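# Flip clear plastic sheet to the other card-holder half

## Task

A transparent plastic sheet is bound at the spine of an open card holder and currently rests on the pages of the half that carries the strap. Turn this sheet over so it lands on the opposite half, lying flat and fully spread. The card holder must stay open and flat on the table. At no point may a stack of pages, alone or together with the whole holder, be tilted up steeply; doing so fails the job. Everything has to settle shortly after you finish, and the result must hold without the robot touching anything. Release and pull the grippers away at the end.

## Robot and tools

ROBOT. Two 6-joint arms with parallel grippers, named left_arm and right_arm. The names are labels only, not image sides. In the scene frame, left_arm's base sits near (-0.007, +0.308, -0.001) m and right_arm's near (-0.007, -0.312, +0.005) m, both nearly unrotated. Scene frame: origin at table-top height, midway between the arms, roughly 5-10 cm behind the near table edge; +x points out across the table, +y toward left_arm, +z up. A bar under the bases and a plate behind it are fixed obstacles up to about 3 cm tall, with no warning on contact. Never let the arms collide or press hard on each other.

TOOL execute_actions. Argument "actions" is a list holding at most one item; optional "pictures" (boolean) turns camera images on or off (they come by default).
- Empty list {"actions": []}: no command, just reports the current state.
- Motion: {"rows": [...], "steps": N}. N is 1-15 control steps of 1/30 s each (default 15). Each row is used for one step; if rows run out, the last row repeats.
- Wait: {"steps": N} with no rows, N up to 300; it counts from the previous result, and your reply time is included.
Each row is one flat list of 14 numbers covering both arms, even when one arm stays still: left_arm waist, shoulder, elbow, wrist pitch, wrist yaw, wrist roll, opening, then the same seven for right_arm. The six joint values are absolute target angles in radians (same form as the Joint positions line), not offsets. Stated ranges per arm: waist -2.618 to 3.054, shoulder 0.000 to 3.142, elbow 0.000 to 3.142, wrist pitch -1.571 to 1.571, wrist yaw -1.571 to 1.571, wrist roll -2.094 to 2.094. A target more than 0.036 rad beyond a range end, and further out than the joint's current angle, makes the call refused, and nothing is sent. True ends may differ from the stated ones by up to 0.036 rad; targets beyond the real end are clipped, and "joint sent to its limit" may appear (possibly about an earlier move). Its absence does not prove there is more room.
Opening is an absolute value from -1 (closed) to +1 (fully open, 0.087 m between pads). Between the extremes, fingers go to where grip_measured would read that value. To hold something, command roughly 0.02 below grip_measured for a firm grip, less for a gentle one. Pad force is about 20 N; closing fast can squeeze harder.

MOTION LIMITS. Each step the commanded angle stays within a fixed lead of the measured one: waist 0.202, shoulder 0.258, elbow 0.238, wrist pitch 0.573, wrist yaw and roll 0.522 rad. If targets would move a gripper over 70 mm from where it is, all that arm's targets are scaled back, so big moves take several calls. Friction can leave a joint up to about 0.031 rad short, and changes smaller than that may not move it. Arms keep heading toward the last row while you think or wait, until everything nearly stops or a step is HELD; then only a new action resumes travel.

RESULTS. The state line shows, per arm, end_effector_position (m) and end_effector_quat_wxyz in the shared scene frame. The position is the point between the finger pads, just under 1 cm behind the tips; fingers point along the gripper's +z and open along its y. Reported positions can be off, more when reaching far. Joint positions and Joint velocities list each arm's six joints (rad, rad/s) and the pad gap (m, m/s). grip_measured is the measured opening on the command scale, with a fixed per-gripper bias up to about 1 mm. "joint command not followed" means a clearance check altered or blocked joint targets on some steps; HELD marks steps where your row was partly or fully not sent. Joint torques are total drive outputs with offsets and noise, nonzero even in free air. MOTOR HOT appears from 75 °C; at 90 °C an arm pauses for 10 s, and at 100 °C it goes limp and falls (OVER-TEMPERATURE FAULT). Avoid long loaded holds.

zoom_image: {"camera": one of cam_high, cam_low, cam_left_wrist, cam_right_wrist, "region": [x0, y0, x1, y1]} in pixels of that camera's latest 504x504 image, origin top-left, at most 504 by 504. It gives a closer look and moves nothing.

read_manual: optional "section" (only "licences"); returns licence texts, no motion.

finished_scene: {"scene": n}, the number of the scene being closed. It is final and reports success; replying with no tool call also ends things.

SUGGESTED ORDER. Look first, zoom to locate the sheet's free edge, approach slowly, pinch the sheet lightly near its outer edge, sweep it in an arc over the spine onto the other half, lay it down, open, lift away and check it stays flat before finishing.

AVOID. Lifting any page stack steeply or raising the holder; knocking rigid items off the table; dropping things; fast closes; hard pushes on the table or holder; arm-to-arm contact; ending while the sheet is still held or moving.

Each tool is called as name([rows], argument=value, ...), one row to a line, values as JSON.

## Session

execute_actions(actions=[])

Scene clock: 0.00 s of 4800.00 s.
left_arm: end_effector_position=(+0.3772, +0.3521, +0.3557) grip_measured=+1.000 end_effector_quat_wxyz=(+0.705, -0.044, +0.708, +0.007) | right_arm: end_effector_position=(+0.3671, -0.3367, +0.3679) grip_measured=+1.000 end_effector_quat_wxyz=(+0.708, +0.027, +0.705, -0.040)
Joint positions: left_arm=[-0.005  1.046  1.046  0.005 -0.009 -0.003  0.087] | right_arm=[-0.014  1.061  1.041 -0.006  0.01   0.004  0.087]
Joint velocities: left_arm=[-0.007 -0.012  0.002 -0.081 -0.022  0.022  0.   ] | right_arm=[ 0.007 -0.002 -0.012  0.051 -0.007 -0.007  0.   ]
Joint torques (N m, as the arm reports them, + toward a larger angle): no reading

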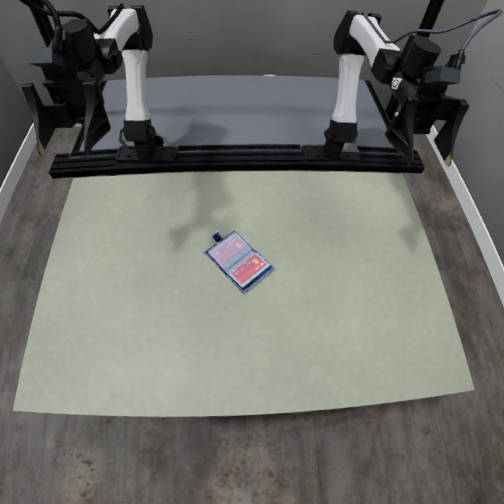

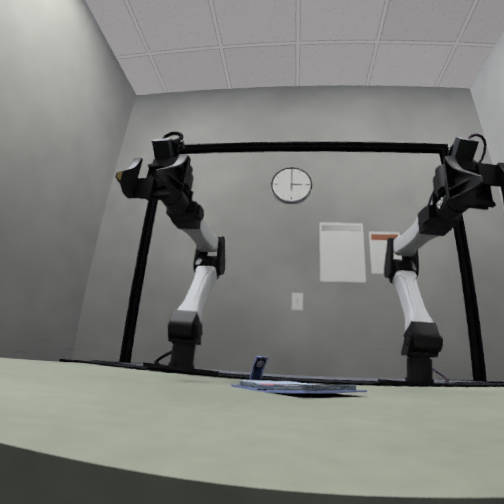

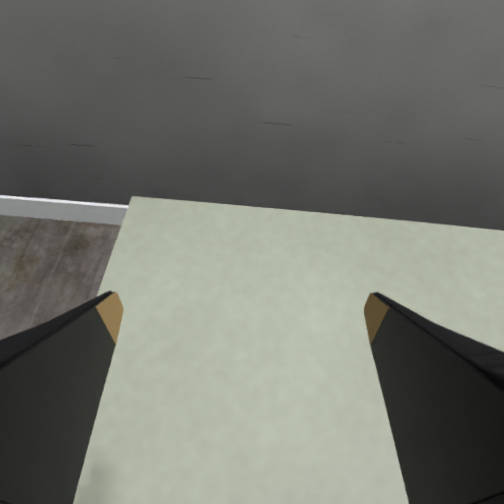

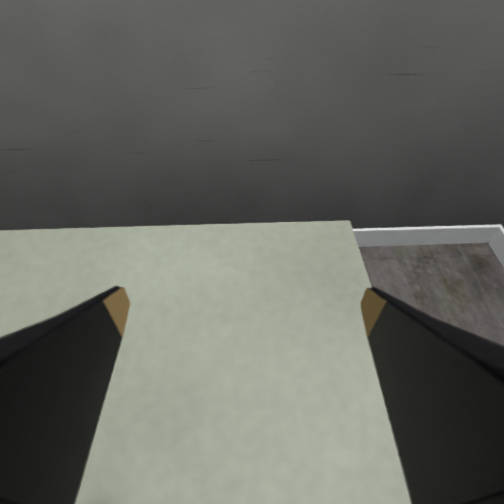

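zoom_image(camera="cam_high", region=[190, 215, 290, 305])

zoom_image(camera="cam_low", region=[220, 340, 380, 410])

Region (190, 215, 290, 305) of cam_high's 504x504 image, scaled by 5.040, with more detail than that image has; it fills the top 454 rows of this view, and the rest is white.

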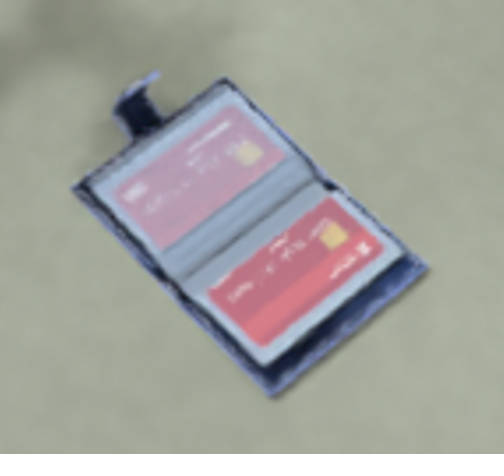

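Region (220, 340, 380, 410) of cam_low's 504x504 image, scaled by 3.150, with more detail than that image has; it fills the top 220 rows of this view, and the rest is white.

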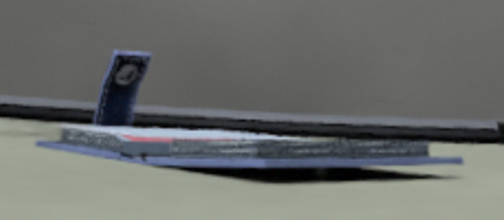

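execute_actions([
  {"rows":[[0,1.046,1.046,0,0,0,1,0.87,1.808,1.494,-0.986,0,0,1]]},
], pictures=false)

execute_actions([
  {"steps":60},
])

Scene clock: 11.63 s of 4800.00 s.
left_arm: end_effector_position=(+0.3772, +0.3521, +0.3557) grip_measured=+1.000 end_effector_quat_wxyz=(+0.705, -0.044, +0.708, +0.007) | right_arm: end_effector_position=(+0.3492, -0.1154, +0.1461) grip_measured=+1.000 end_effector_quat_wxyz=(+0.280, -0.237, +0.929, +0.049)
Joint positions: left_arm=[-0.005  1.046  1.046  0.005 -0.009 -0.003  0.087] | right_arm=[ 0.565  1.718  1.454 -0.746  0.01   0.004  0.087]
Joint velocities: left_arm=[ 0.007  0.007  0.012  0.022  0.037 -0.007  0.   ] | right_arm=[ 1.282  1.116  0.042 -0.989  0.007 -0.051  0.   ]
Joint torques (N m, as the arm reports them, + toward a larger angle): left_arm=[ 0.38 -2.56  6.77  1.75 -0.05 -0.04] | right_arm=[ 1.71 -8.03  9.19  1.25 -0.13 -0.09]
Steps of this call (steps 1 to 90: nothing new was sent; then 8.13 s passed at rest; steps 91 to 105: all 15 steps of this action). Readings (joint positions):
91: left_arm=[-0.005 1.046 1.046 0.005 -0.009 -0.003] | right_arm=[0.004 1.078 1.071 -0.064 0.019 0.004]
92: left_arm=[-0.005 1.046 1.046 0.005 -0.009 -0.003] | right_arm=[0.045 1.120 1.132 -0.137 0.020 0.004]
94: left_arm=[-0.005 1.046 1.046 0.005 -0.009 -0.003] | right_arm=[0.140 1.227 1.253 -0.272 0.017 0.004]
98: left_arm=[-0.005 1.046 1.046 0.005 -0.009 -0.003] | right_arm=[0.306 1.423 1.406 -0.488 0.011 0.004]
105: the state above

Scene clock: 13.63 s of 4800.00 s.
left_arm: end_effector_position=(+0.3772, +0.3521, +0.3557) grip_measured=+1.000 end_effector_quat_wxyz=(+0.705, -0.044, +0.708, +0.007) | right_arm: end_effector_position=(+0.2347, -0.0493, +0.0933) grip_measured=+1.000 end_effector_quat_wxyz=(+0.117, -0.394, +0.911, +0.034)
Joint positions: left_arm=[-0.005  1.046  1.046  0.005 -0.009 -0.003  0.087] | right_arm=[ 0.883  1.828  1.471 -0.974 -0.007  0.002  0.087]
Joint velocities: left_arm=[-0.017 -0.007  0.002 -0.051  0.007 -0.022  0.   ] | right_arm=[ 0.017 -0.007 -0.007  0.007  0.022  0.051  0.   ]
Joint torques (N m, as the arm reports them, + toward a larger angle): left_arm=[ 0.41 -2.58  6.8   1.74 -0.01 -0.06] | right_arm=[-1.23 -9.08  8.47  0.8   0.06 -0.07]
Steps of this call (steps 1 to 30: the robot went on to your last target; steps 31 to 60: nothing new was sent). Readings (joint positions):
1: left_arm=[-0.005 1.046 1.046 0.005 -0.009 -0.003] | right_arm=[0.615 1.754 1.455 -0.781 0.010 0.004]
2: left_arm=[-0.005 1.046 1.046 0.005 -0.009 -0.003] | right_arm=[0.671 1.784 1.455 -0.814 0.010 0.004]
4: left_arm=[-0.005 1.046 1.046 0.005 -0.009 -0.003] | right_arm=[0.790 1.821 1.455 -0.870 0.006 0.004]
8: left_arm=[-0.005 1.046 1.046 0.005 -0.009 -0.003] | right_arm=[0.902 1.828 1.464 -0.938 -0.012 0.002]
60: the state above
All arms were judged still, so your last target was given up. Only a new action makes them travel on or press farther. Fingers that are still opening or closing keep moving.

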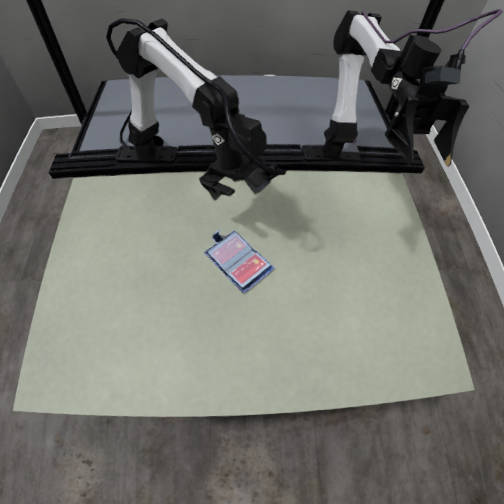

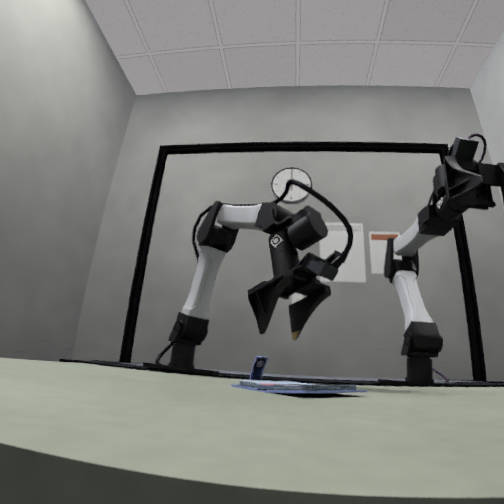

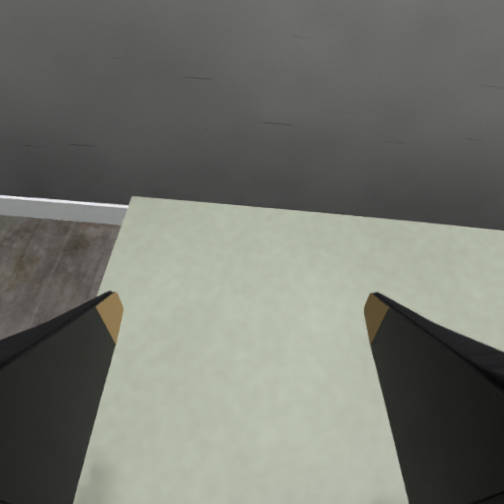

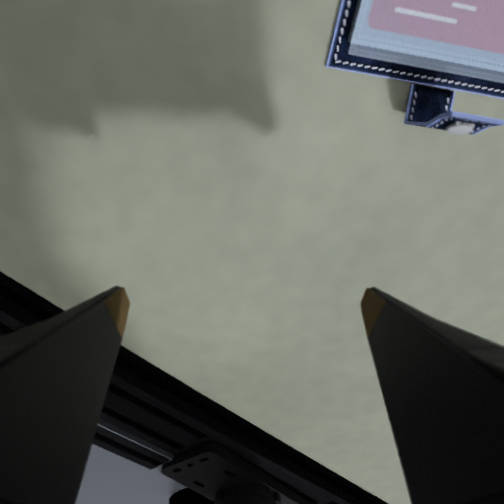

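execute_actions([
  {"rows":[[0,1.046,1.046,0,0,0,1,0.70,2.0,1.8,-0.98,0,0,-1],[0,1.046,1.046,0,0,0,1,0.70,2.0,1.8,-0.98,0,0,-1],[0,1.046,1.046,0,0,0,1,0.70,2.0,1.8,-0.98,0,0,-1],[0,1.046,1.046,0,0,0,1,0.70,2.0,1.8,-0.98,0,0,-1],[0,1.046,1.046,0,0,0,1,0.70,2.0,1.8,-0.98,0,0,-1],[0,1.046,1.046,0,0,0,1,0.70,2.0,1.8,-0.98,0,0,-1],[0,1.046,1.046,0,0,0,1,0.70,2.0,1.8,-0.98,0,0,-1],[0,1.046,1.046,0,0,0,1,0.70,2.12,1.825,-0.98,0,0,-1]]},
], pictures=false)

execute_actions([
  {"steps":40},
])

Scene clock: 29.77 s of 4800.00 s.
left_arm: end_effector_position=(+0.3772, +0.3521, +0.3557) grip_measured=+1.000 end_effector_quat_wxyz=(+0.705, -0.044, +0.708, +0.007) | right_arm: end_effector_position=(+0.3494, -0.0512, +0.0792) grip_measured=-0.999 end_effector_quat_wxyz=(+0.147, -0.306, +0.940, +0.028)
Joint positions: left_arm=[-0.005  1.046  1.046  0.005 -0.009 -0.003  0.087] | right_arm=[ 0.695  2.125  1.816 -0.973  0.001  0.001  0.   ]
Joint velocities: left_arm=[ 0.002 -0.007 -0.002  0.037  0.066  0.007  0.   ] | right_arm=[ 0.007  0.198  0.002 -0.139 -0.066  0.007  0.   ]
Joint torques (N m, as the arm reports them, + toward a larger angle): left_arm=[ 0.48 -2.48  6.79  1.7   0.02 -0.02] | right_arm=[  0.02 -11.13   7.34   1.01  -0.02  -0.06]
Steps of this call (steps 1 to 90: nothing new was sent; then 12.63 s passed at rest; steps 91 to 105: all 15 steps of this action). Readings (joint positions):
91: left_arm=[-0.005 1.046 1.046 0.005 -0.009 -0.003] | right_arm=[0.871 1.846 1.502 -0.998 -0.012 0.002]
92: left_arm=[-0.005 1.046 1.046 0.005 -0.009 -0.003] | right_arm=[0.847 1.883 1.564 -1.010 -0.015 0.001]
94: left_arm=[-0.005 1.046 1.046 0.005 -0.009 -0.003] | right_arm=[0.777 1.957 1.689 -0.999 -0.015 0.001]
98: left_arm=[-0.005 1.046 1.046 0.005 -0.009 -0.003] | right_arm=[0.691 2.003 1.784 -0.976 -0.001 0.001]
105: the state above

Scene clock: 31.10 s of 4800.00 s.
left_arm: end_effector_position=(+0.3772, +0.3521, +0.3557) grip_measured=+1.000 end_effector_quat_wxyz=(+0.705, -0.044, +0.708, +0.007) | right_arm: end_effector_position=(+0.3487, -0.0518, +0.0772) grip_measured=-0.999 end_effector_quat_wxyz=(+0.144, -0.306, +0.941, +0.027)
Joint positions: left_arm=[-0.005  1.046  1.046  0.005 -0.009 -0.003  0.087] | right_arm=[ 0.695  2.129  1.816 -0.976  0.001  0.001  0.   ]
Joint velocities: left_arm=[-0.002  0.017 -0.002  0.037 -0.051 -0.022  0.   ] | right_arm=[-0.012  0.002 -0.012 -0.066 -0.051  0.022 -0.001]
Joint torques (N m, as the arm reports them, + toward a larger angle): left_arm=[ 0.35 -2.55  6.71  1.75  0.   -0.06] | right_arm=[  0.03 -10.62   7.39   0.96  -0.03  -0.06]
Steps of this call (steps 1 to 15: the robot went on to your last target; steps 16 to 40: nothing new was sent). Readings (joint positions):
1: left_arm=[-0.005 1.046 1.046 0.005 -0.009 -0.003] | right_arm=[0.695 2.129 1.816 -0.974 0.001 0.001]
2: left_arm=[-0.005 1.046 1.046 0.005 -0.009 -0.003] | right_arm=[0.695 2.129 1.816 -0.976 0.001 0.001]
4: left_arm=[-0.005 1.046 1.046 0.005 -0.009 -0.003] | right_arm=[0.695 2.129 1.816 -0.976 0.001 0.001]
8: left_arm=[-0.005 1.046 1.046 0.005 -0.009 -0.003] | right_arm=[0.695 2.129 1.816 -0.976 0.001 0.001]
40: the state above
All arms were judged still, so your last target was given up. Only a new action makes them travel on or press farther. Fingers that are still opening or closing keep moving.

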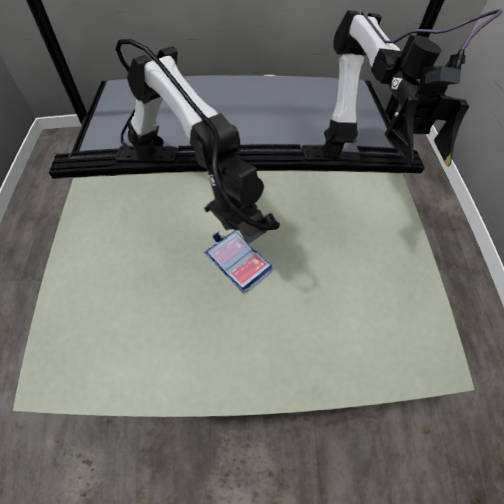

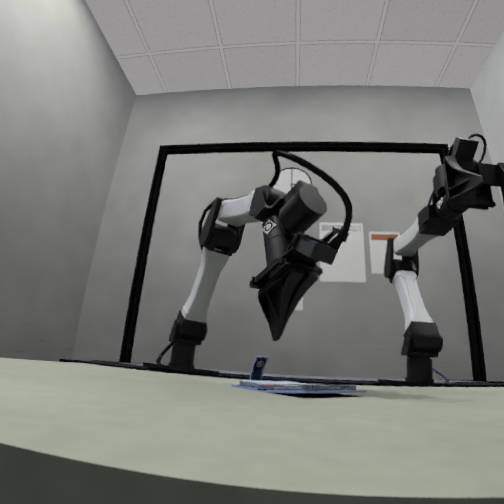

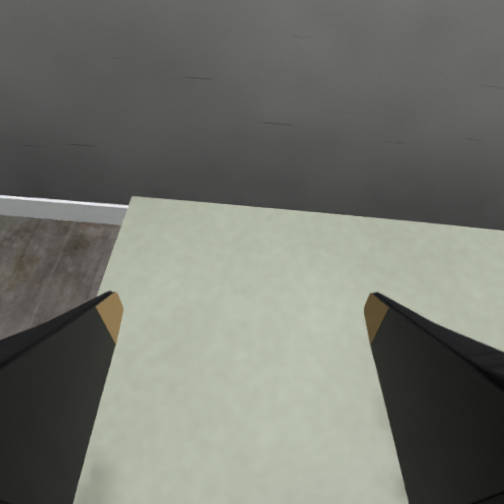

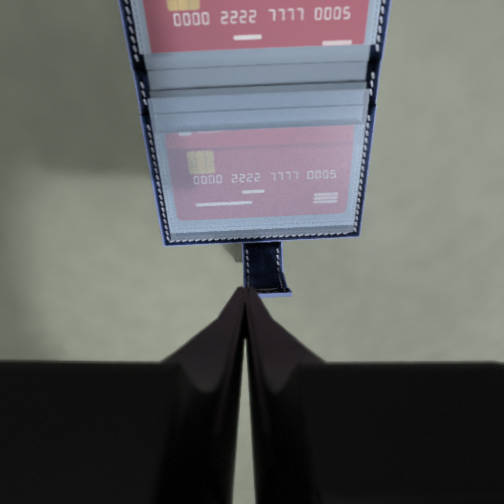

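execute_actions([
  {"rows":[[0,1.046,1.046,0,0,0,1,0.70,2.17,1.85,-0.98,0,0,-1],[0,1.046,1.046,0,0,0,1,0.70,2.2,1.86,-0.98,0,0,-1],[0,1.046,1.046,0,0,0,1,0.70,2.23,1.87,-0.98,0,0,-1],[0,1.046,1.046,0,0,0,1,0.70,2.265,1.88,-0.98,0,0,-1]]},
])

Scene clock: 37.60 s of 4800.00 s.
left_arm: end_effector_position=(+0.3772, +0.3521, +0.3557) grip_measured=+1.000 end_effector_quat_wxyz=(+0.705, -0.044, +0.708, +0.007) | right_arm: end_effector_position=(+0.3526, -0.0512, +0.0287) grip_measured=-0.999 end_effector_quat_wxyz=(+0.097, -0.307, +0.947, +0.012)
Joint positions: left_arm=[-0.005  1.046  1.046  0.005 -0.009 -0.003  0.087] | right_arm=[ 0.695  2.274  1.864 -0.977  0.001  0.001  0.   ]
Joint velocities: left_arm=[-0.007  0.007 -0.007  0.037  0.007 -0.037  0.   ] | right_arm=[-0.002 -0.002  0.002  0.022 -0.066  0.037 -0.   ]
Joint torques (N m, as the arm reports them, + toward a larger angle): left_arm=[ 0.33 -2.61  6.75  1.76  0.02 -0.05] | right_arm=[  0.02 -11.45   7.83   0.81  -0.03  -0.06]
Steps of this call (steps 1 to 90: nothing new was sent; then 3.00 s passed at rest; steps 91 to 105: all 15 steps of this action). Readings (joint positions):
91: left_arm=[-0.005 1.046 1.046 0.005 -0.009 -0.003] | right_arm=[0.695 2.132 1.819 -0.977 0.001 0.001]
92: left_arm=[-0.005 1.046 1.046 0.005 -0.009 -0.003] | right_arm=[0.695 2.140 1.827 -0.978 0.001 0.001]
94: left_arm=[-0.005 1.046 1.046 0.005 -0.009 -0.003] | right_arm=[0.695 2.175 1.852 -0.977 0.001 0.001]
98: left_arm=[-0.005 1.046 1.046 0.005 -0.009 -0.003] | right_arm=[0.695 2.253 1.864 -0.975 0.001 0.001]
105: the state above

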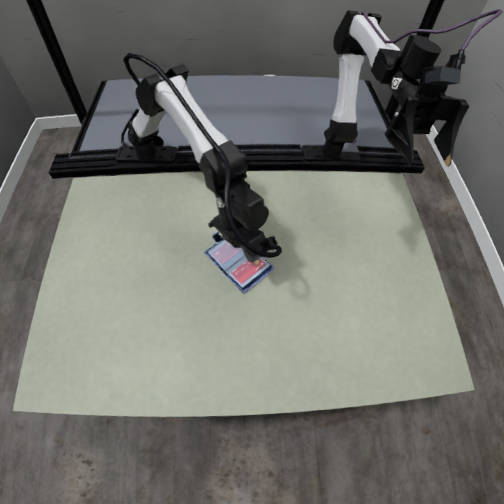

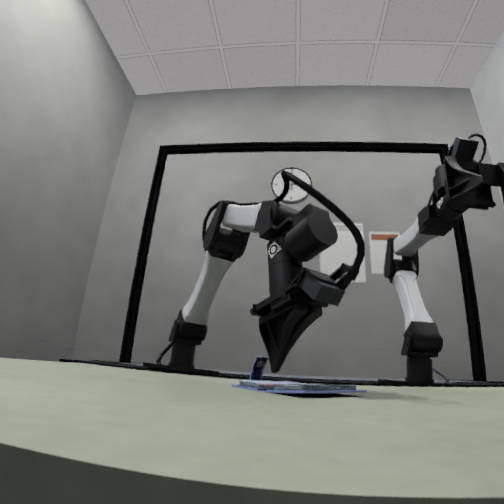

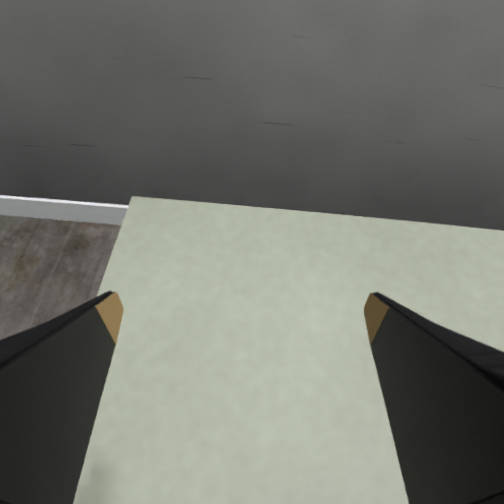

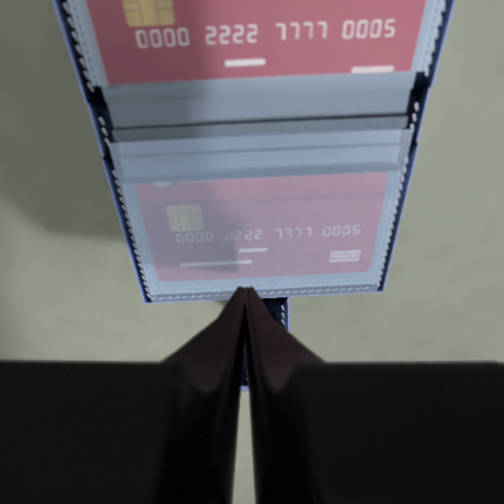

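execute_actions([
  {"rows":[[0,1.046,1.046,0,0,0,1,0.70,2.295,1.88,-0.96,0,0,-1]]},
])

Scene clock: 39.67 s of 4800.00 s.
left_arm: end_effector_position=(+0.3772, +0.3521, +0.3557) grip_measured=+1.000 end_effector_quat_wxyz=(+0.705, -0.044, +0.708, +0.007) | right_arm: end_effector_position=(+0.3529, -0.0510, +0.0287) grip_measured=-0.999 end_effector_quat_wxyz=(+0.098, -0.307, +0.947, +0.012)
Joint positions: left_arm=[-0.005  1.046  1.046  0.005 -0.009 -0.003  0.087] | right_arm=[ 0.695  2.274  1.864 -0.976  0.001  0.001  0.   ]
Joint velocities: left_arm=[-0.007  0.002 -0.002  0.037  0.007  0.066  0.   ] | right_arm=[-0.002 -0.007  0.007 -0.139 -0.022  0.007  0.001]
Joint torques (N m, as the arm reports them, + toward a larger angle): left_arm=[ 0.4  -2.55  6.96  1.72  0.04 -0.05] | right_arm=[ 0.01 -9.33  7.79  0.99 -0.02 -0.06]
Steps of this call (steps 1 to 15: the robot went on to your last target; steps 16 to 47: nothing new was sent; steps 48 to 62: all 15 steps of this action). Readings (joint positions):
48: left_arm=[-0.005 1.046 1.046 0.005 -0.009 -0.003] | right_arm=[0.695 2.274 1.864 -0.977 0.001 0.001]
49: left_arm=[-0.005 1.046 1.046 0.005 -0.009 -0.003] | right_arm=[0.695 2.274 1.864 -0.977 0.001 0.001]
51: left_arm=[-0.005 1.046 1.046 0.005 -0.009 -0.003] | right_arm=[0.695 2.274 1.864 -0.976 0.001 0.001]
55: left_arm=[-0.005 1.046 1.046 0.005 -0.009 -0.003] | right_arm=[0.695 2.274 1.864 -0.976 0.001 0.001]
62: the state above

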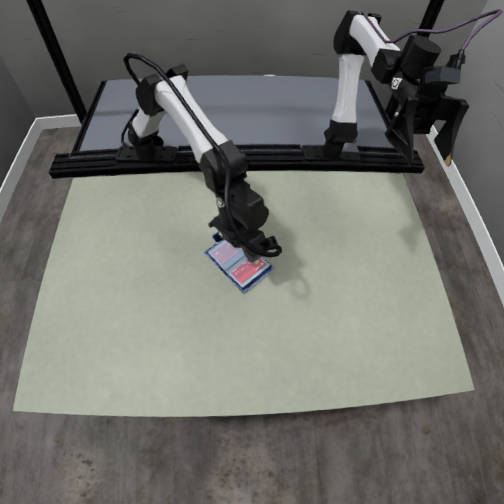

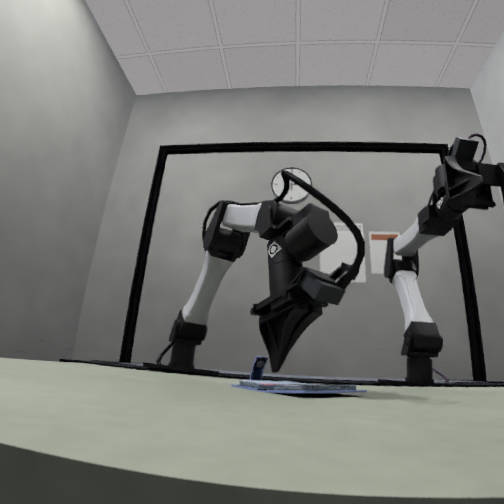

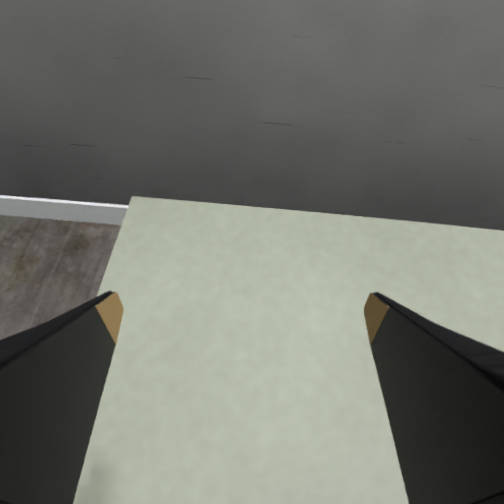

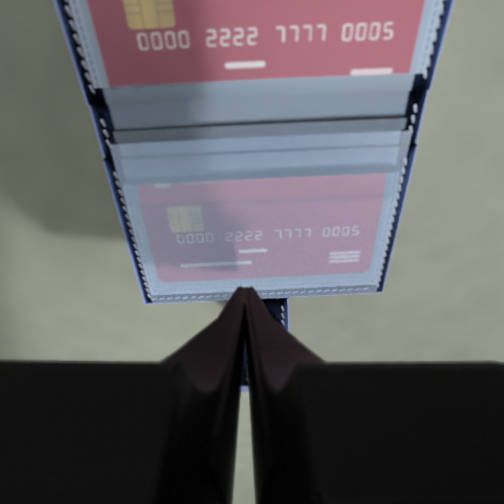

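execute_actions([
  {"rows":[[0,1.046,1.046,0,0,0,1,0.70,2.32,1.88,-0.945,0,0,-1]]},
])

Scene clock: 42.03 s of 4800.00 s.
left_arm: end_effector_position=(+0.3772, +0.3521, +0.3557) grip_measured=+1.000 end_effector_quat_wxyz=(+0.705, -0.044, +0.708, +0.007) | right_arm: end_effector_position=(+0.3537, -0.0511, +0.0142) grip_measured=-0.999 end_effector_quat_wxyz=(+0.089, -0.307, +0.947, +0.009)
Joint positions: left_arm=[-0.005  1.046  1.046  0.005 -0.009 -0.003  0.087] | right_arm=[ 0.695  2.308  1.864 -0.96   0.001  0.001  0.   ]
Joint velocities: left_arm=[ 0.022  0.022  0.002 -0.022 -0.007 -0.007  0.   ] | right_arm=[ 0.007  0.002 -0.007 -0.051  0.022 -0.051  0.001]
Joint torques (N m, as the arm reports them, + toward a larger angle): left_arm=[ 0.36 -2.54  6.8   1.74 -0.01 -0.06] | right_arm=[  0.01 -10.14   7.76   0.96  -0.03  -0.06]
Steps of this call (steps 1 to 15: the robot went on to your last target; steps 16 to 56: nothing new was sent; steps 57 to 71: all 15 steps of this action). Readings (joint positions):
57: left_arm=[-0.005 1.046 1.046 0.005 -0.009 -0.003] | right_arm=[0.695 2.277 1.864 -0.974 0.001 0.001]
58: left_arm=[-0.005 1.046 1.046 0.005 -0.009 -0.003] | right_arm=[0.695 2.281 1.864 -0.969 0.001 0.001]
60: left_arm=[-0.005 1.046 1.046 0.005 -0.009 -0.003] | right_arm=[0.695 2.294 1.864 -0.964 0.001 0.001]
64: left_arm=[-0.005 1.046 1.046 0.005 -0.009 -0.003] | right_arm=[0.695 2.308 1.864 -0.962 0.001 0.001]
71: the state above

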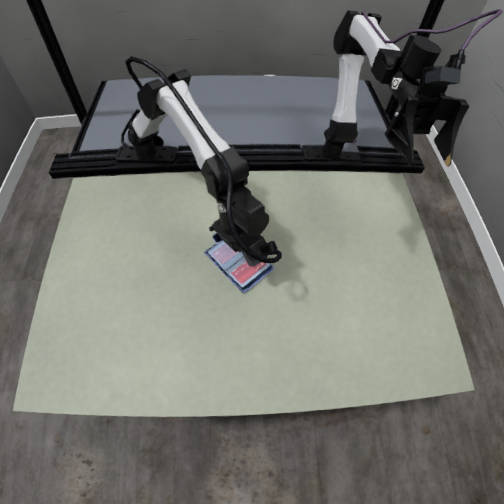

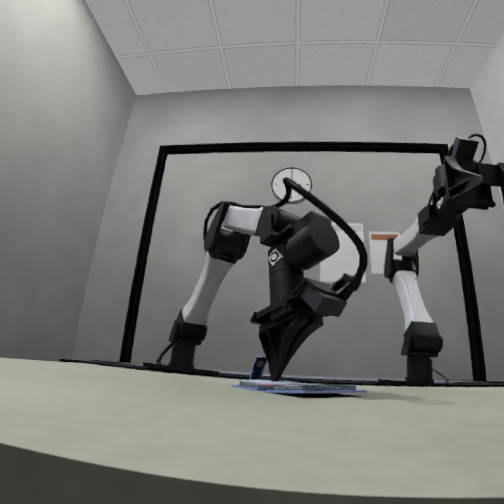

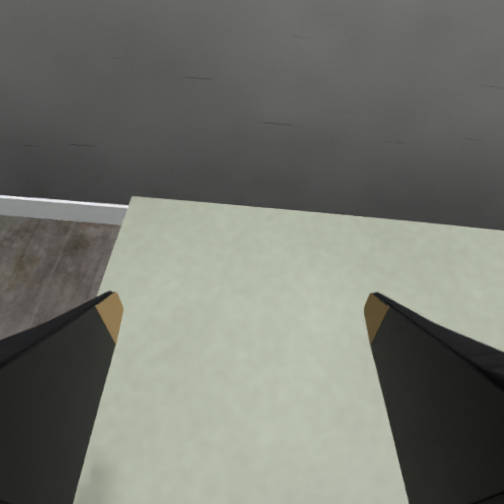

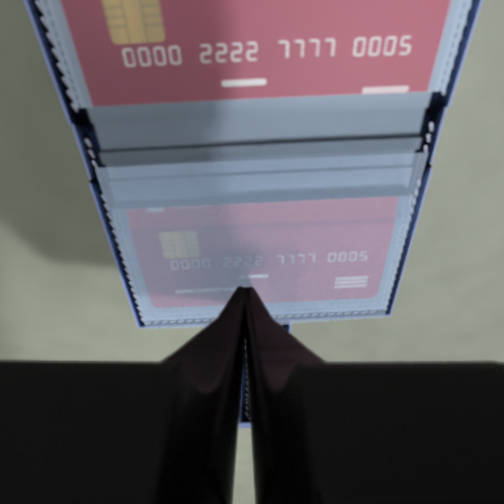

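Press lightly and drag.

execute_actions([
  {"rows":[[0,1.046,1.046,0,0,0,1,0.70,2.345,1.88,-0.945,0,0,-1],[0,1.046,1.046,0,0,0,1,0.70,2.345,1.88,-0.945,0,0,-1],[0,1.046,1.046,0,0,0,1,0.70,2.345,1.88,-0.945,0,0,-1],[0,1.046,1.046,0,0,0,1,0.70,2.345,1.88,-0.945,0,0,-1],[0,1.046,1.046,0,0,0,1,0.70,2.345,1.88,-0.945,0,0,-1],[0,1.046,1.046,0,0,0,1,0.70,2.345,1.88,-0.92,0,0,-1],[0,1.046,1.046,0,0,0,1,0.70,2.345,1.88,-0.9,0,0,-1],[0,1.046,1.046,0,0,0,1,0.70,2.345,1.88,-0.88,0,0,-1],[0,1.046,1.046,0,0,0,1,0.70,2.345,1.88,-0.86,0,0,-1],[0,1.046,1.046,0,0,0,1,0.70,2.345,1.88,-0.84,0,0,-1]]},
])

execute_actions([
  {"steps":20},
])

Scene clock: 49.47 s of 4800.00 s.
left_arm: end_effector_position=(+0.3772, +0.3521, +0.3557) grip_measured=+1.000 end_effector_quat_wxyz=(+0.705, -0.044, +0.708, +0.007) | right_arm: end_effector_position=(+0.3656, -0.0425, +0.0143) grip_measured=-0.999 end_effector_quat_wxyz=(+0.116, -0.307, +0.944, +0.018)
Joint positions: left_arm=[-0.005  1.046  1.046  0.005 -0.009 -0.003  0.087] | right_arm=[ 0.695  2.31   1.864 -0.902  0.001  0.001  0.   ]
Joint velocities: left_arm=[ 0.017 -0.002  0.007  0.007  0.037 -0.007  0.   ] | right_arm=[ 0.002  0.007 -0.007  0.11  -0.022 -0.066 -0.001]
Joint torques (N m, as the arm reports them, + toward a larger angle): left_arm=[ 0.29 -2.44  6.88  1.75 -0.04 -0.03] | right_arm=[ 0.02 -8.72  7.86  1.34 -0.02 -0.06]
Steps of this call (steps 1 to 15: the robot went on to your last target; steps 16 to 90: nothing new was sent; then 3.93 s passed at rest; steps 91 to 105: all 15 steps of this action). Readings (joint positions):
91: left_arm=[-0.005 1.046 1.046 0.005 -0.009 -0.003] | right_arm=[0.695 2.308 1.864 -0.960 0.001 0.001]
92: left_arm=[-0.005 1.046 1.046 0.005 -0.009 -0.003] | right_arm=[0.695 2.308 1.864 -0.960 0.001 0.001]
94: left_arm=[-0.005 1.046 1.046 0.005 -0.009 -0.003] | right_arm=[0.695 2.308 1.864 -0.960 0.001 0.001]
98: left_arm=[-0.005 1.046 1.046 0.005 -0.009 -0.003] | right_arm=[0.695 2.308 1.864 -0.957 0.001 0.001]
105: the state above

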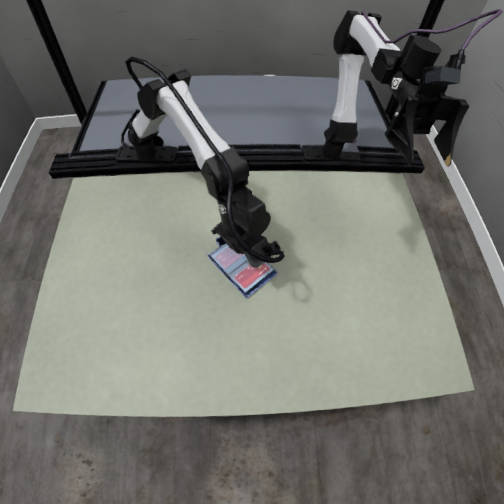

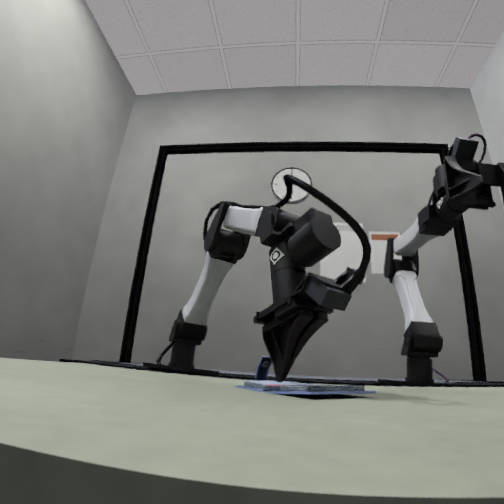

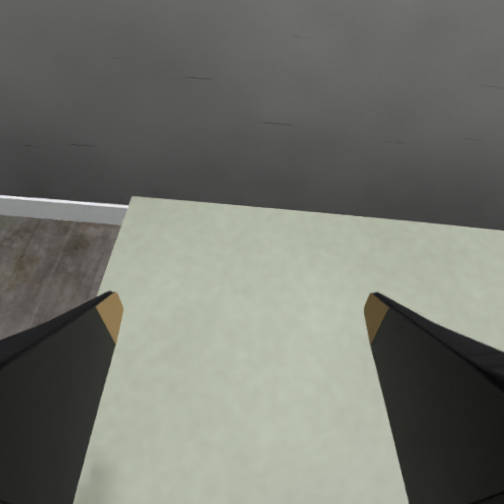

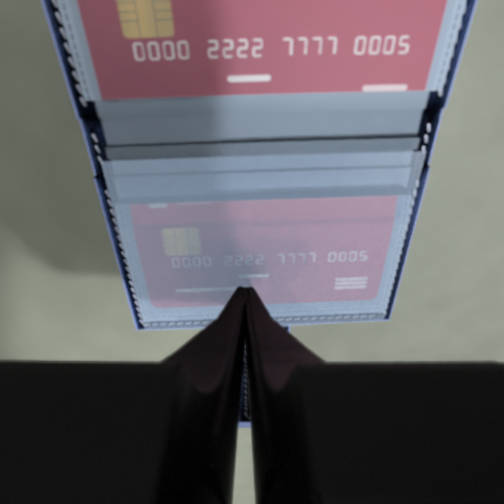

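Scene clock: 50.13 s of 4800.00 s.
left_arm: end_effector_position=(+0.3772, +0.3521, +0.3557) grip_measured=+1.000 end_effector_quat_wxyz=(+0.705, -0.044, +0.708, +0.007) | right_arm: end_effector_position=(+0.3676, -0.0410, +0.0145) grip_measured=-0.999 end_effector_quat_wxyz=(+0.121, -0.307, +0.944, +0.020)
Joint positions: left_arm=[-0.005  1.046  1.046  0.005 -0.009 -0.003  0.087] | right_arm=[ 0.695  2.31   1.864 -0.892  0.001  0.001  0.   ]
Joint velocities: left_arm=[ 0.002 -0.012 -0.007  0.007  0.007 -0.022  0.   ] | right_arm=[ 0.002 -0.007 -0.002  0.007  0.037 -0.007 -0.   ]
Joint torques (N m, as the arm reports them, + toward a larger angle): left_arm=[ 0.34 -2.48  6.8   1.76 -0.03 -0.08] | right_arm=[ 0.02 -8.62  7.84  1.42 -0.03 -0.06]
Steps of this call (steps 1 to 15: the robot went on to your last target; steps 16 to 20: nothing new was sent). Readings (joint positions):
1: left_arm=[-0.005 1.046 1.046 0.005 -0.009 -0.003] | right_arm=[0.695 2.310 1.864 -0.900 0.001 0.001]
2: left_arm=[-0.005 1.046 1.046 0.005 -0.009 -0.003] | right_arm=[0.695 2.310 1.864 -0.899 0.001 0.001]
4: left_arm=[-0.005 1.046 1.046 0.005 -0.009 -0.003] | right_arm=[0.695 2.310 1.864 -0.898 0.001 0.001]
8: left_arm=[-0.005 1.046 1.046 0.005 -0.009 -0.003] | right_arm=[0.695 2.310 1.864 -0.895 0.001 0.001]
20: the state above
All arms were judged still, so your last target was given up. Only a new action makes them travel on or press farther. Fingers that are still opening or closing keep moving.

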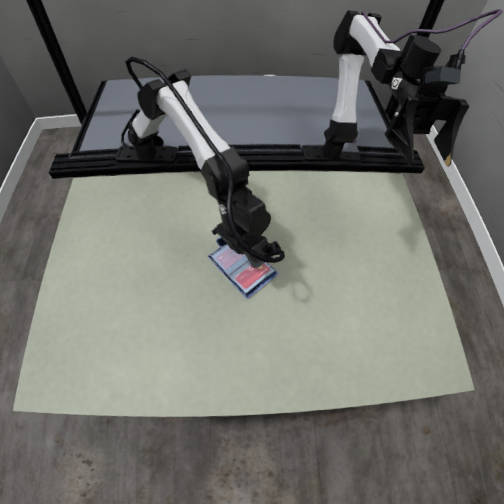

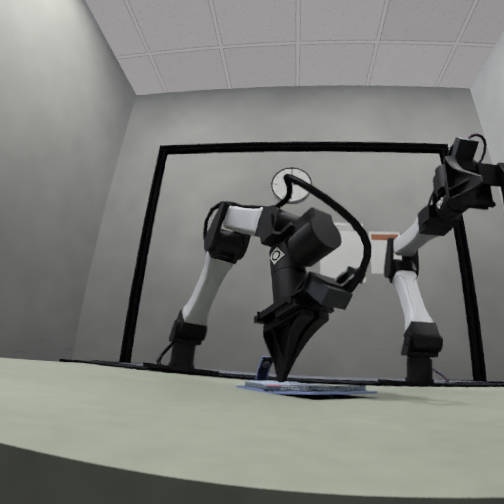

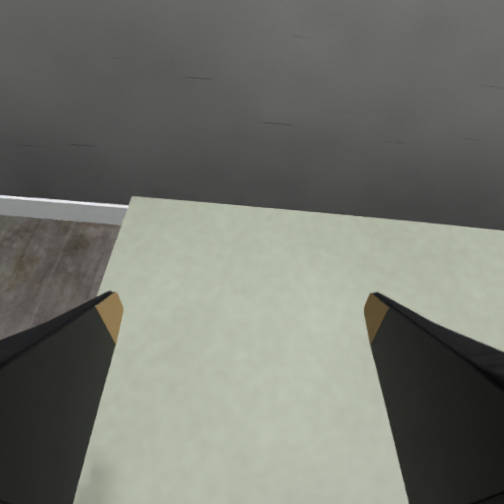

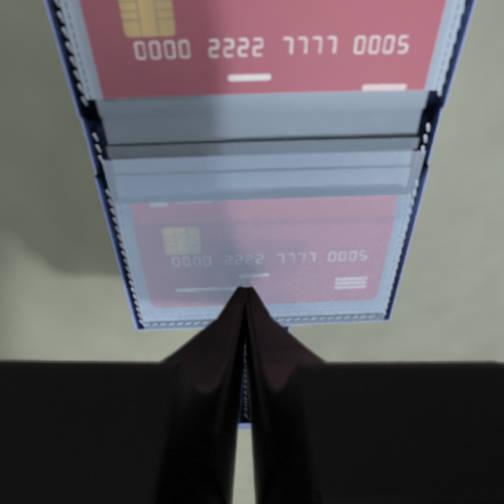

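execute_actions([
  {"rows":[[0,1.046,1.046,0,0,0,1,0.68,2.27,1.88,-0.93,0,0,-1],[0,1.046,1.046,0,0,0,1,0.68,2.27,1.88,-0.93,0,0,-1],[0,1.046,1.046,0,0,0,1,0.68,2.27,1.88,-0.93,0,0,-1],[0,1.046,1.046,0,0,0,1,0.68,2.27,1.88,-0.93,0,0,-1],[0,1.046,1.046,0,0,0,1,0.68,2.27,1.88,-0.93,0,0,-1],[0,1.046,1.046,0,0,0,1,0.68,2.27,1.88,-0.93,0,0,-0.3]]},
], pictures=false)

execute_actions([
  {"rows":[[0,1.046,1.046,0,0,0,1,0.68,2.35,1.88,-0.92,0,0,-0.3]]},
])

execute_actions([
  {"rows":[[0,1.046,1.046,0,0,0,1,0.68,2.35,1.88,-0.92,0,0,-0.35],[0,1.046,1.046,0,0,0,1,0.68,2.35,1.88,-0.92,0,0,-0.4],[0,1.046,1.046,0,0,0,1,0.68,2.35,1.88,-0.92,0,0,-0.45],[0,1.046,1.046,0,0,0,1,0.68,2.35,1.88,-0.92,0,0,-0.5],[0,1.046,1.046,0,0,0,1,0.68,2.35,1.88,-0.92,0,0,-0.55],[0,1.046,1.046,0,0,0,1,0.68,2.35,1.88,-0.92,0,0,-0.6],[0,1.046,1.046,0,0,0,1,0.68,2.35,1.88,-0.92,0,0,-0.65],[0,1.046,1.046,0,0,0,1,0.68,2.35,1.88,-0.92,0,0,-0.7]]},
])

Scene clock: 59.97 s of 4800.00 s.
left_arm: end_effector_position=(+0.3772, +0.3521, +0.3557) grip_measured=+1.000 end_effector_quat_wxyz=(+0.705, -0.044, +0.708, +0.007) | right_arm: end_effector_position=(+0.3637, -0.0435, +0.0225) grip_measured=-0.300 end_effector_quat_wxyz=(+0.118, -0.307, +0.944, +0.019)
Joint positions: left_arm=[-0.005  1.046  1.046  0.005 -0.009 -0.003  0.087] | right_arm=[ 0.695  2.29   1.864 -0.918  0.001  0.001  0.031]
Joint velocities: left_arm=[-0.012 -0.017 -0.002  0.037 -0.007 -0.022  0.   ] | right_arm=[-0.002 -0.002  0.012 -0.066 -0.051  0.022 -0.001]
Joint torques (N m, as the arm reports them, + toward a larger angle): left_arm=[ 0.4  -2.55  7.03  1.75 -0.01 -0.08] | right_arm=[ -1.34 -12.31   7.88   0.8   -0.03  -0.06]
Steps of this call (steps 1 to 90: nothing new was sent; then 6.33 s passed at rest; steps 91 to 105: all 15 steps of this action). Readings (joint positions):
91: left_arm=[-0.005 1.046 1.046 0.005 -0.009 -0.003] | right_arm=[0.695 2.307 1.864 -0.892 0.001 0.001]
92: left_arm=[-0.005 1.046 1.046 0.005 -0.009 -0.003] | right_arm=[0.695 2.304 1.864 -0.897 0.001 0.001]
94: left_arm=[-0.005 1.046 1.046 0.005 -0.009 -0.003] | right_arm=[0.695 2.297 1.864 -0.906 0.001 0.001]
98: left_arm=[-0.005 1.046 1.046 0.005 -0.009 -0.003] | right_arm=[0.695 2.290 1.864 -0.913 0.001 0.001]
105: the state above

Scene clock: 60.47 s of 4800.00 s.
left_arm: end_effector_position=(+0.3772, +0.3521, +0.3557) grip_measured=+1.000 end_effector_quat_wxyz=(+0.705, -0.044, +0.708, +0.007) | right_arm: end_effector_position=(+0.3644, -0.0432, +0.0140) grip_measured=-0.300 end_effector_quat_wxyz=(+0.111, -0.307, +0.945, +0.017)
Joint positions: left_arm=[-0.005  1.046  1.046  0.005 -0.009 -0.003  0.087] | right_arm=[ 0.694  2.316  1.874 -0.917 -0.001  0.002  0.031]
Joint velocities: left_arm=[ 0.002 -0.012 -0.007  0.051 -0.037 -0.066  0.   ] | right_arm=[-0.007 -0.007  0.012 -0.037 -0.022 -0.007  0.   ]
Joint torques (N m, as the arm reports them, + toward a larger angle): left_arm=[ 0.38 -2.46  6.86  1.76  0.04 -0.05] | right_arm=[-1.29 -8.73  6.93  0.85  0.   -0.05]
Steps of this call (steps 1 to 15: all 15 steps of this action). Readings (joint positions):
1: left_arm=[-0.005 1.046 1.046 0.005 -0.009 -0.003] | right_arm=[0.695 2.294 1.864 -0.918 0.001 0.001]
2: left_arm=[-0.005 1.046 1.046 0.005 -0.009 -0.003] | right_arm=[0.695 2.300 1.866 -0.918 0.001 0.001]
4: left_arm=[-0.005 1.046 1.046 0.005 -0.009 -0.003] | right_arm=[0.695 2.314 1.871 -0.920 -0.001 0.002]
8: left_arm=[-0.005 1.046 1.046 0.005 -0.009 -0.003] | right_arm=[0.694 2.316 1.874 -0.917 -0.001 0.002]
15: the state above

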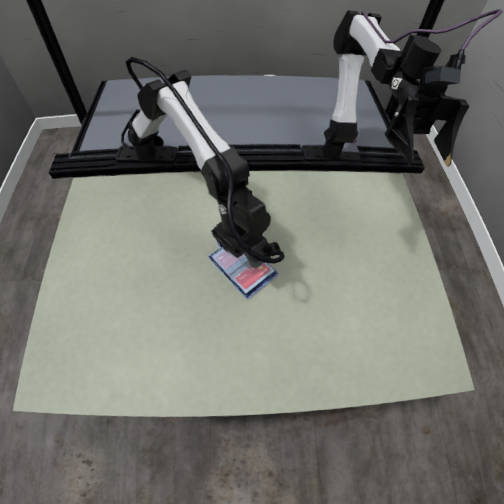

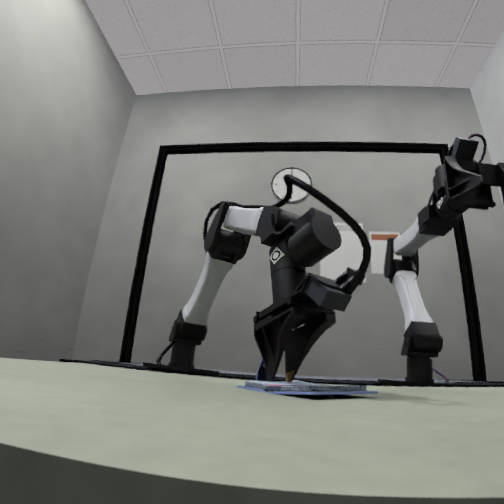

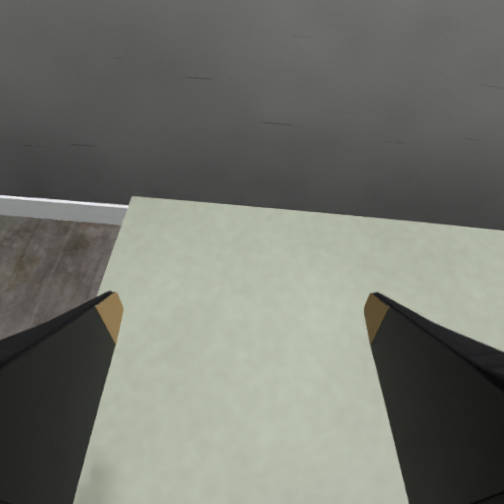

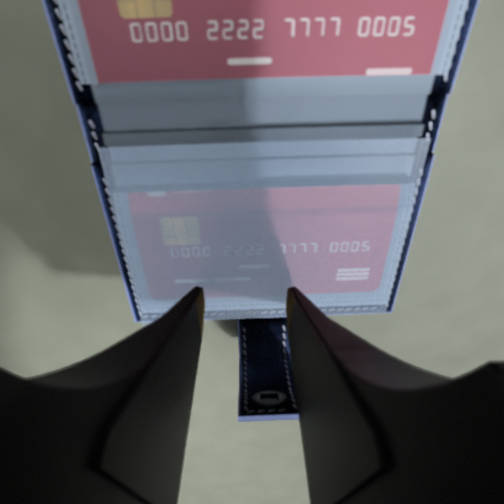

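Scene clock: 60.97 s of 4800.00 s.
left_arm: end_effector_position=(+0.3772, +0.3521, +0.3557) grip_measured=+1.000 end_effector_quat_wxyz=(+0.705, -0.044, +0.708, +0.007) | right_arm: end_effector_position=(+0.3626, -0.0407, +0.0139) grip_measured=-0.699 end_effector_quat_wxyz=(+0.108, -0.307, +0.945, +0.025)
Joint positions: left_arm=[-0.005  1.046  1.046  0.005 -0.009 -0.003  0.087] | right_arm=[ 0.694  2.316  1.874 -0.917 -0.019  0.003  0.013]
Joint velocities: left_arm=[ 0.002  0.002 -0.017 -0.051 -0.022 -0.037  0.   ] | right_arm=[ 0.007 -0.002  0.017 -0.022  0.007 -0.007 -0.   ]
Joint torques (N m, as the arm reports them, + toward a larger angle): left_arm=[ 0.4  -2.57  7.08  1.81  0.   -0.05] | right_arm=[-1.27 -8.71  6.92  0.86  0.22 -0.07]
Steps of this call (steps 1 to 15: all 15 steps of this action). Readings (joint positions):
1: left_arm=[-0.005 1.046 1.046 0.005 -0.009 -0.003] | right_arm=[0.694 2.316 1.874 -0.917 -0.003 0.002]
2: left_arm=[-0.005 1.046 1.046 0.005 -0.009 -0.003] | right_arm=[0.694 2.316 1.874 -0.917 -0.007 0.002]
4: left_arm=[-0.005 1.046 1.046 0.005 -0.009 -0.003] | right_arm=[0.694 2.316 1.874 -0.917 -0.015 0.003]
8: left_arm=[-0.005 1.046 1.046 0.005 -0.009 -0.003] | right_arm=[0.694 2.316 1.874 -0.917 -0.019 0.003]
15: the state above

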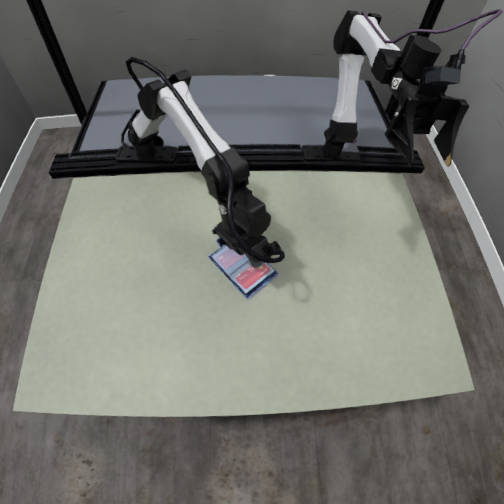

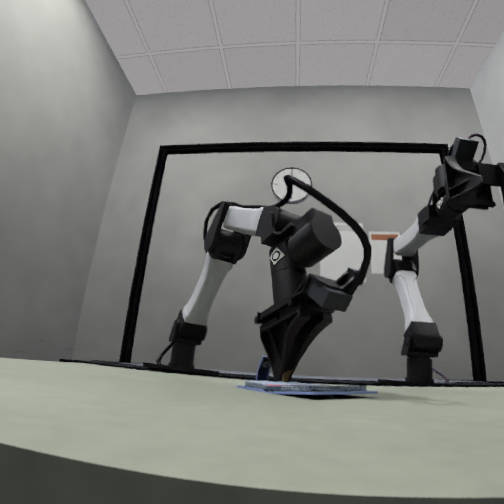

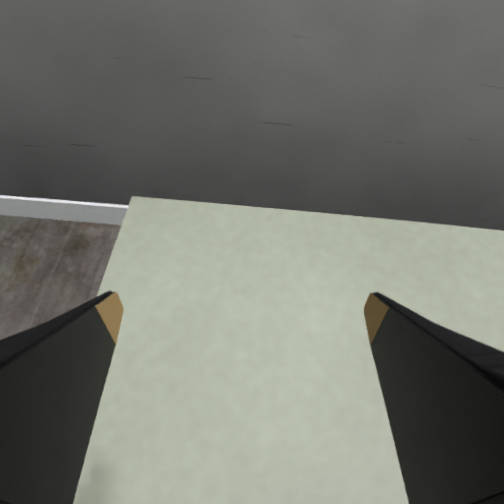

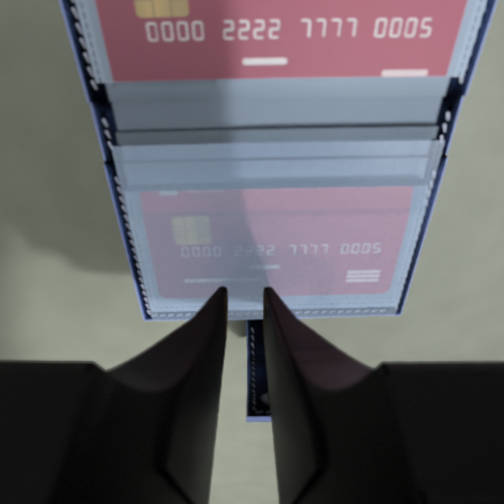

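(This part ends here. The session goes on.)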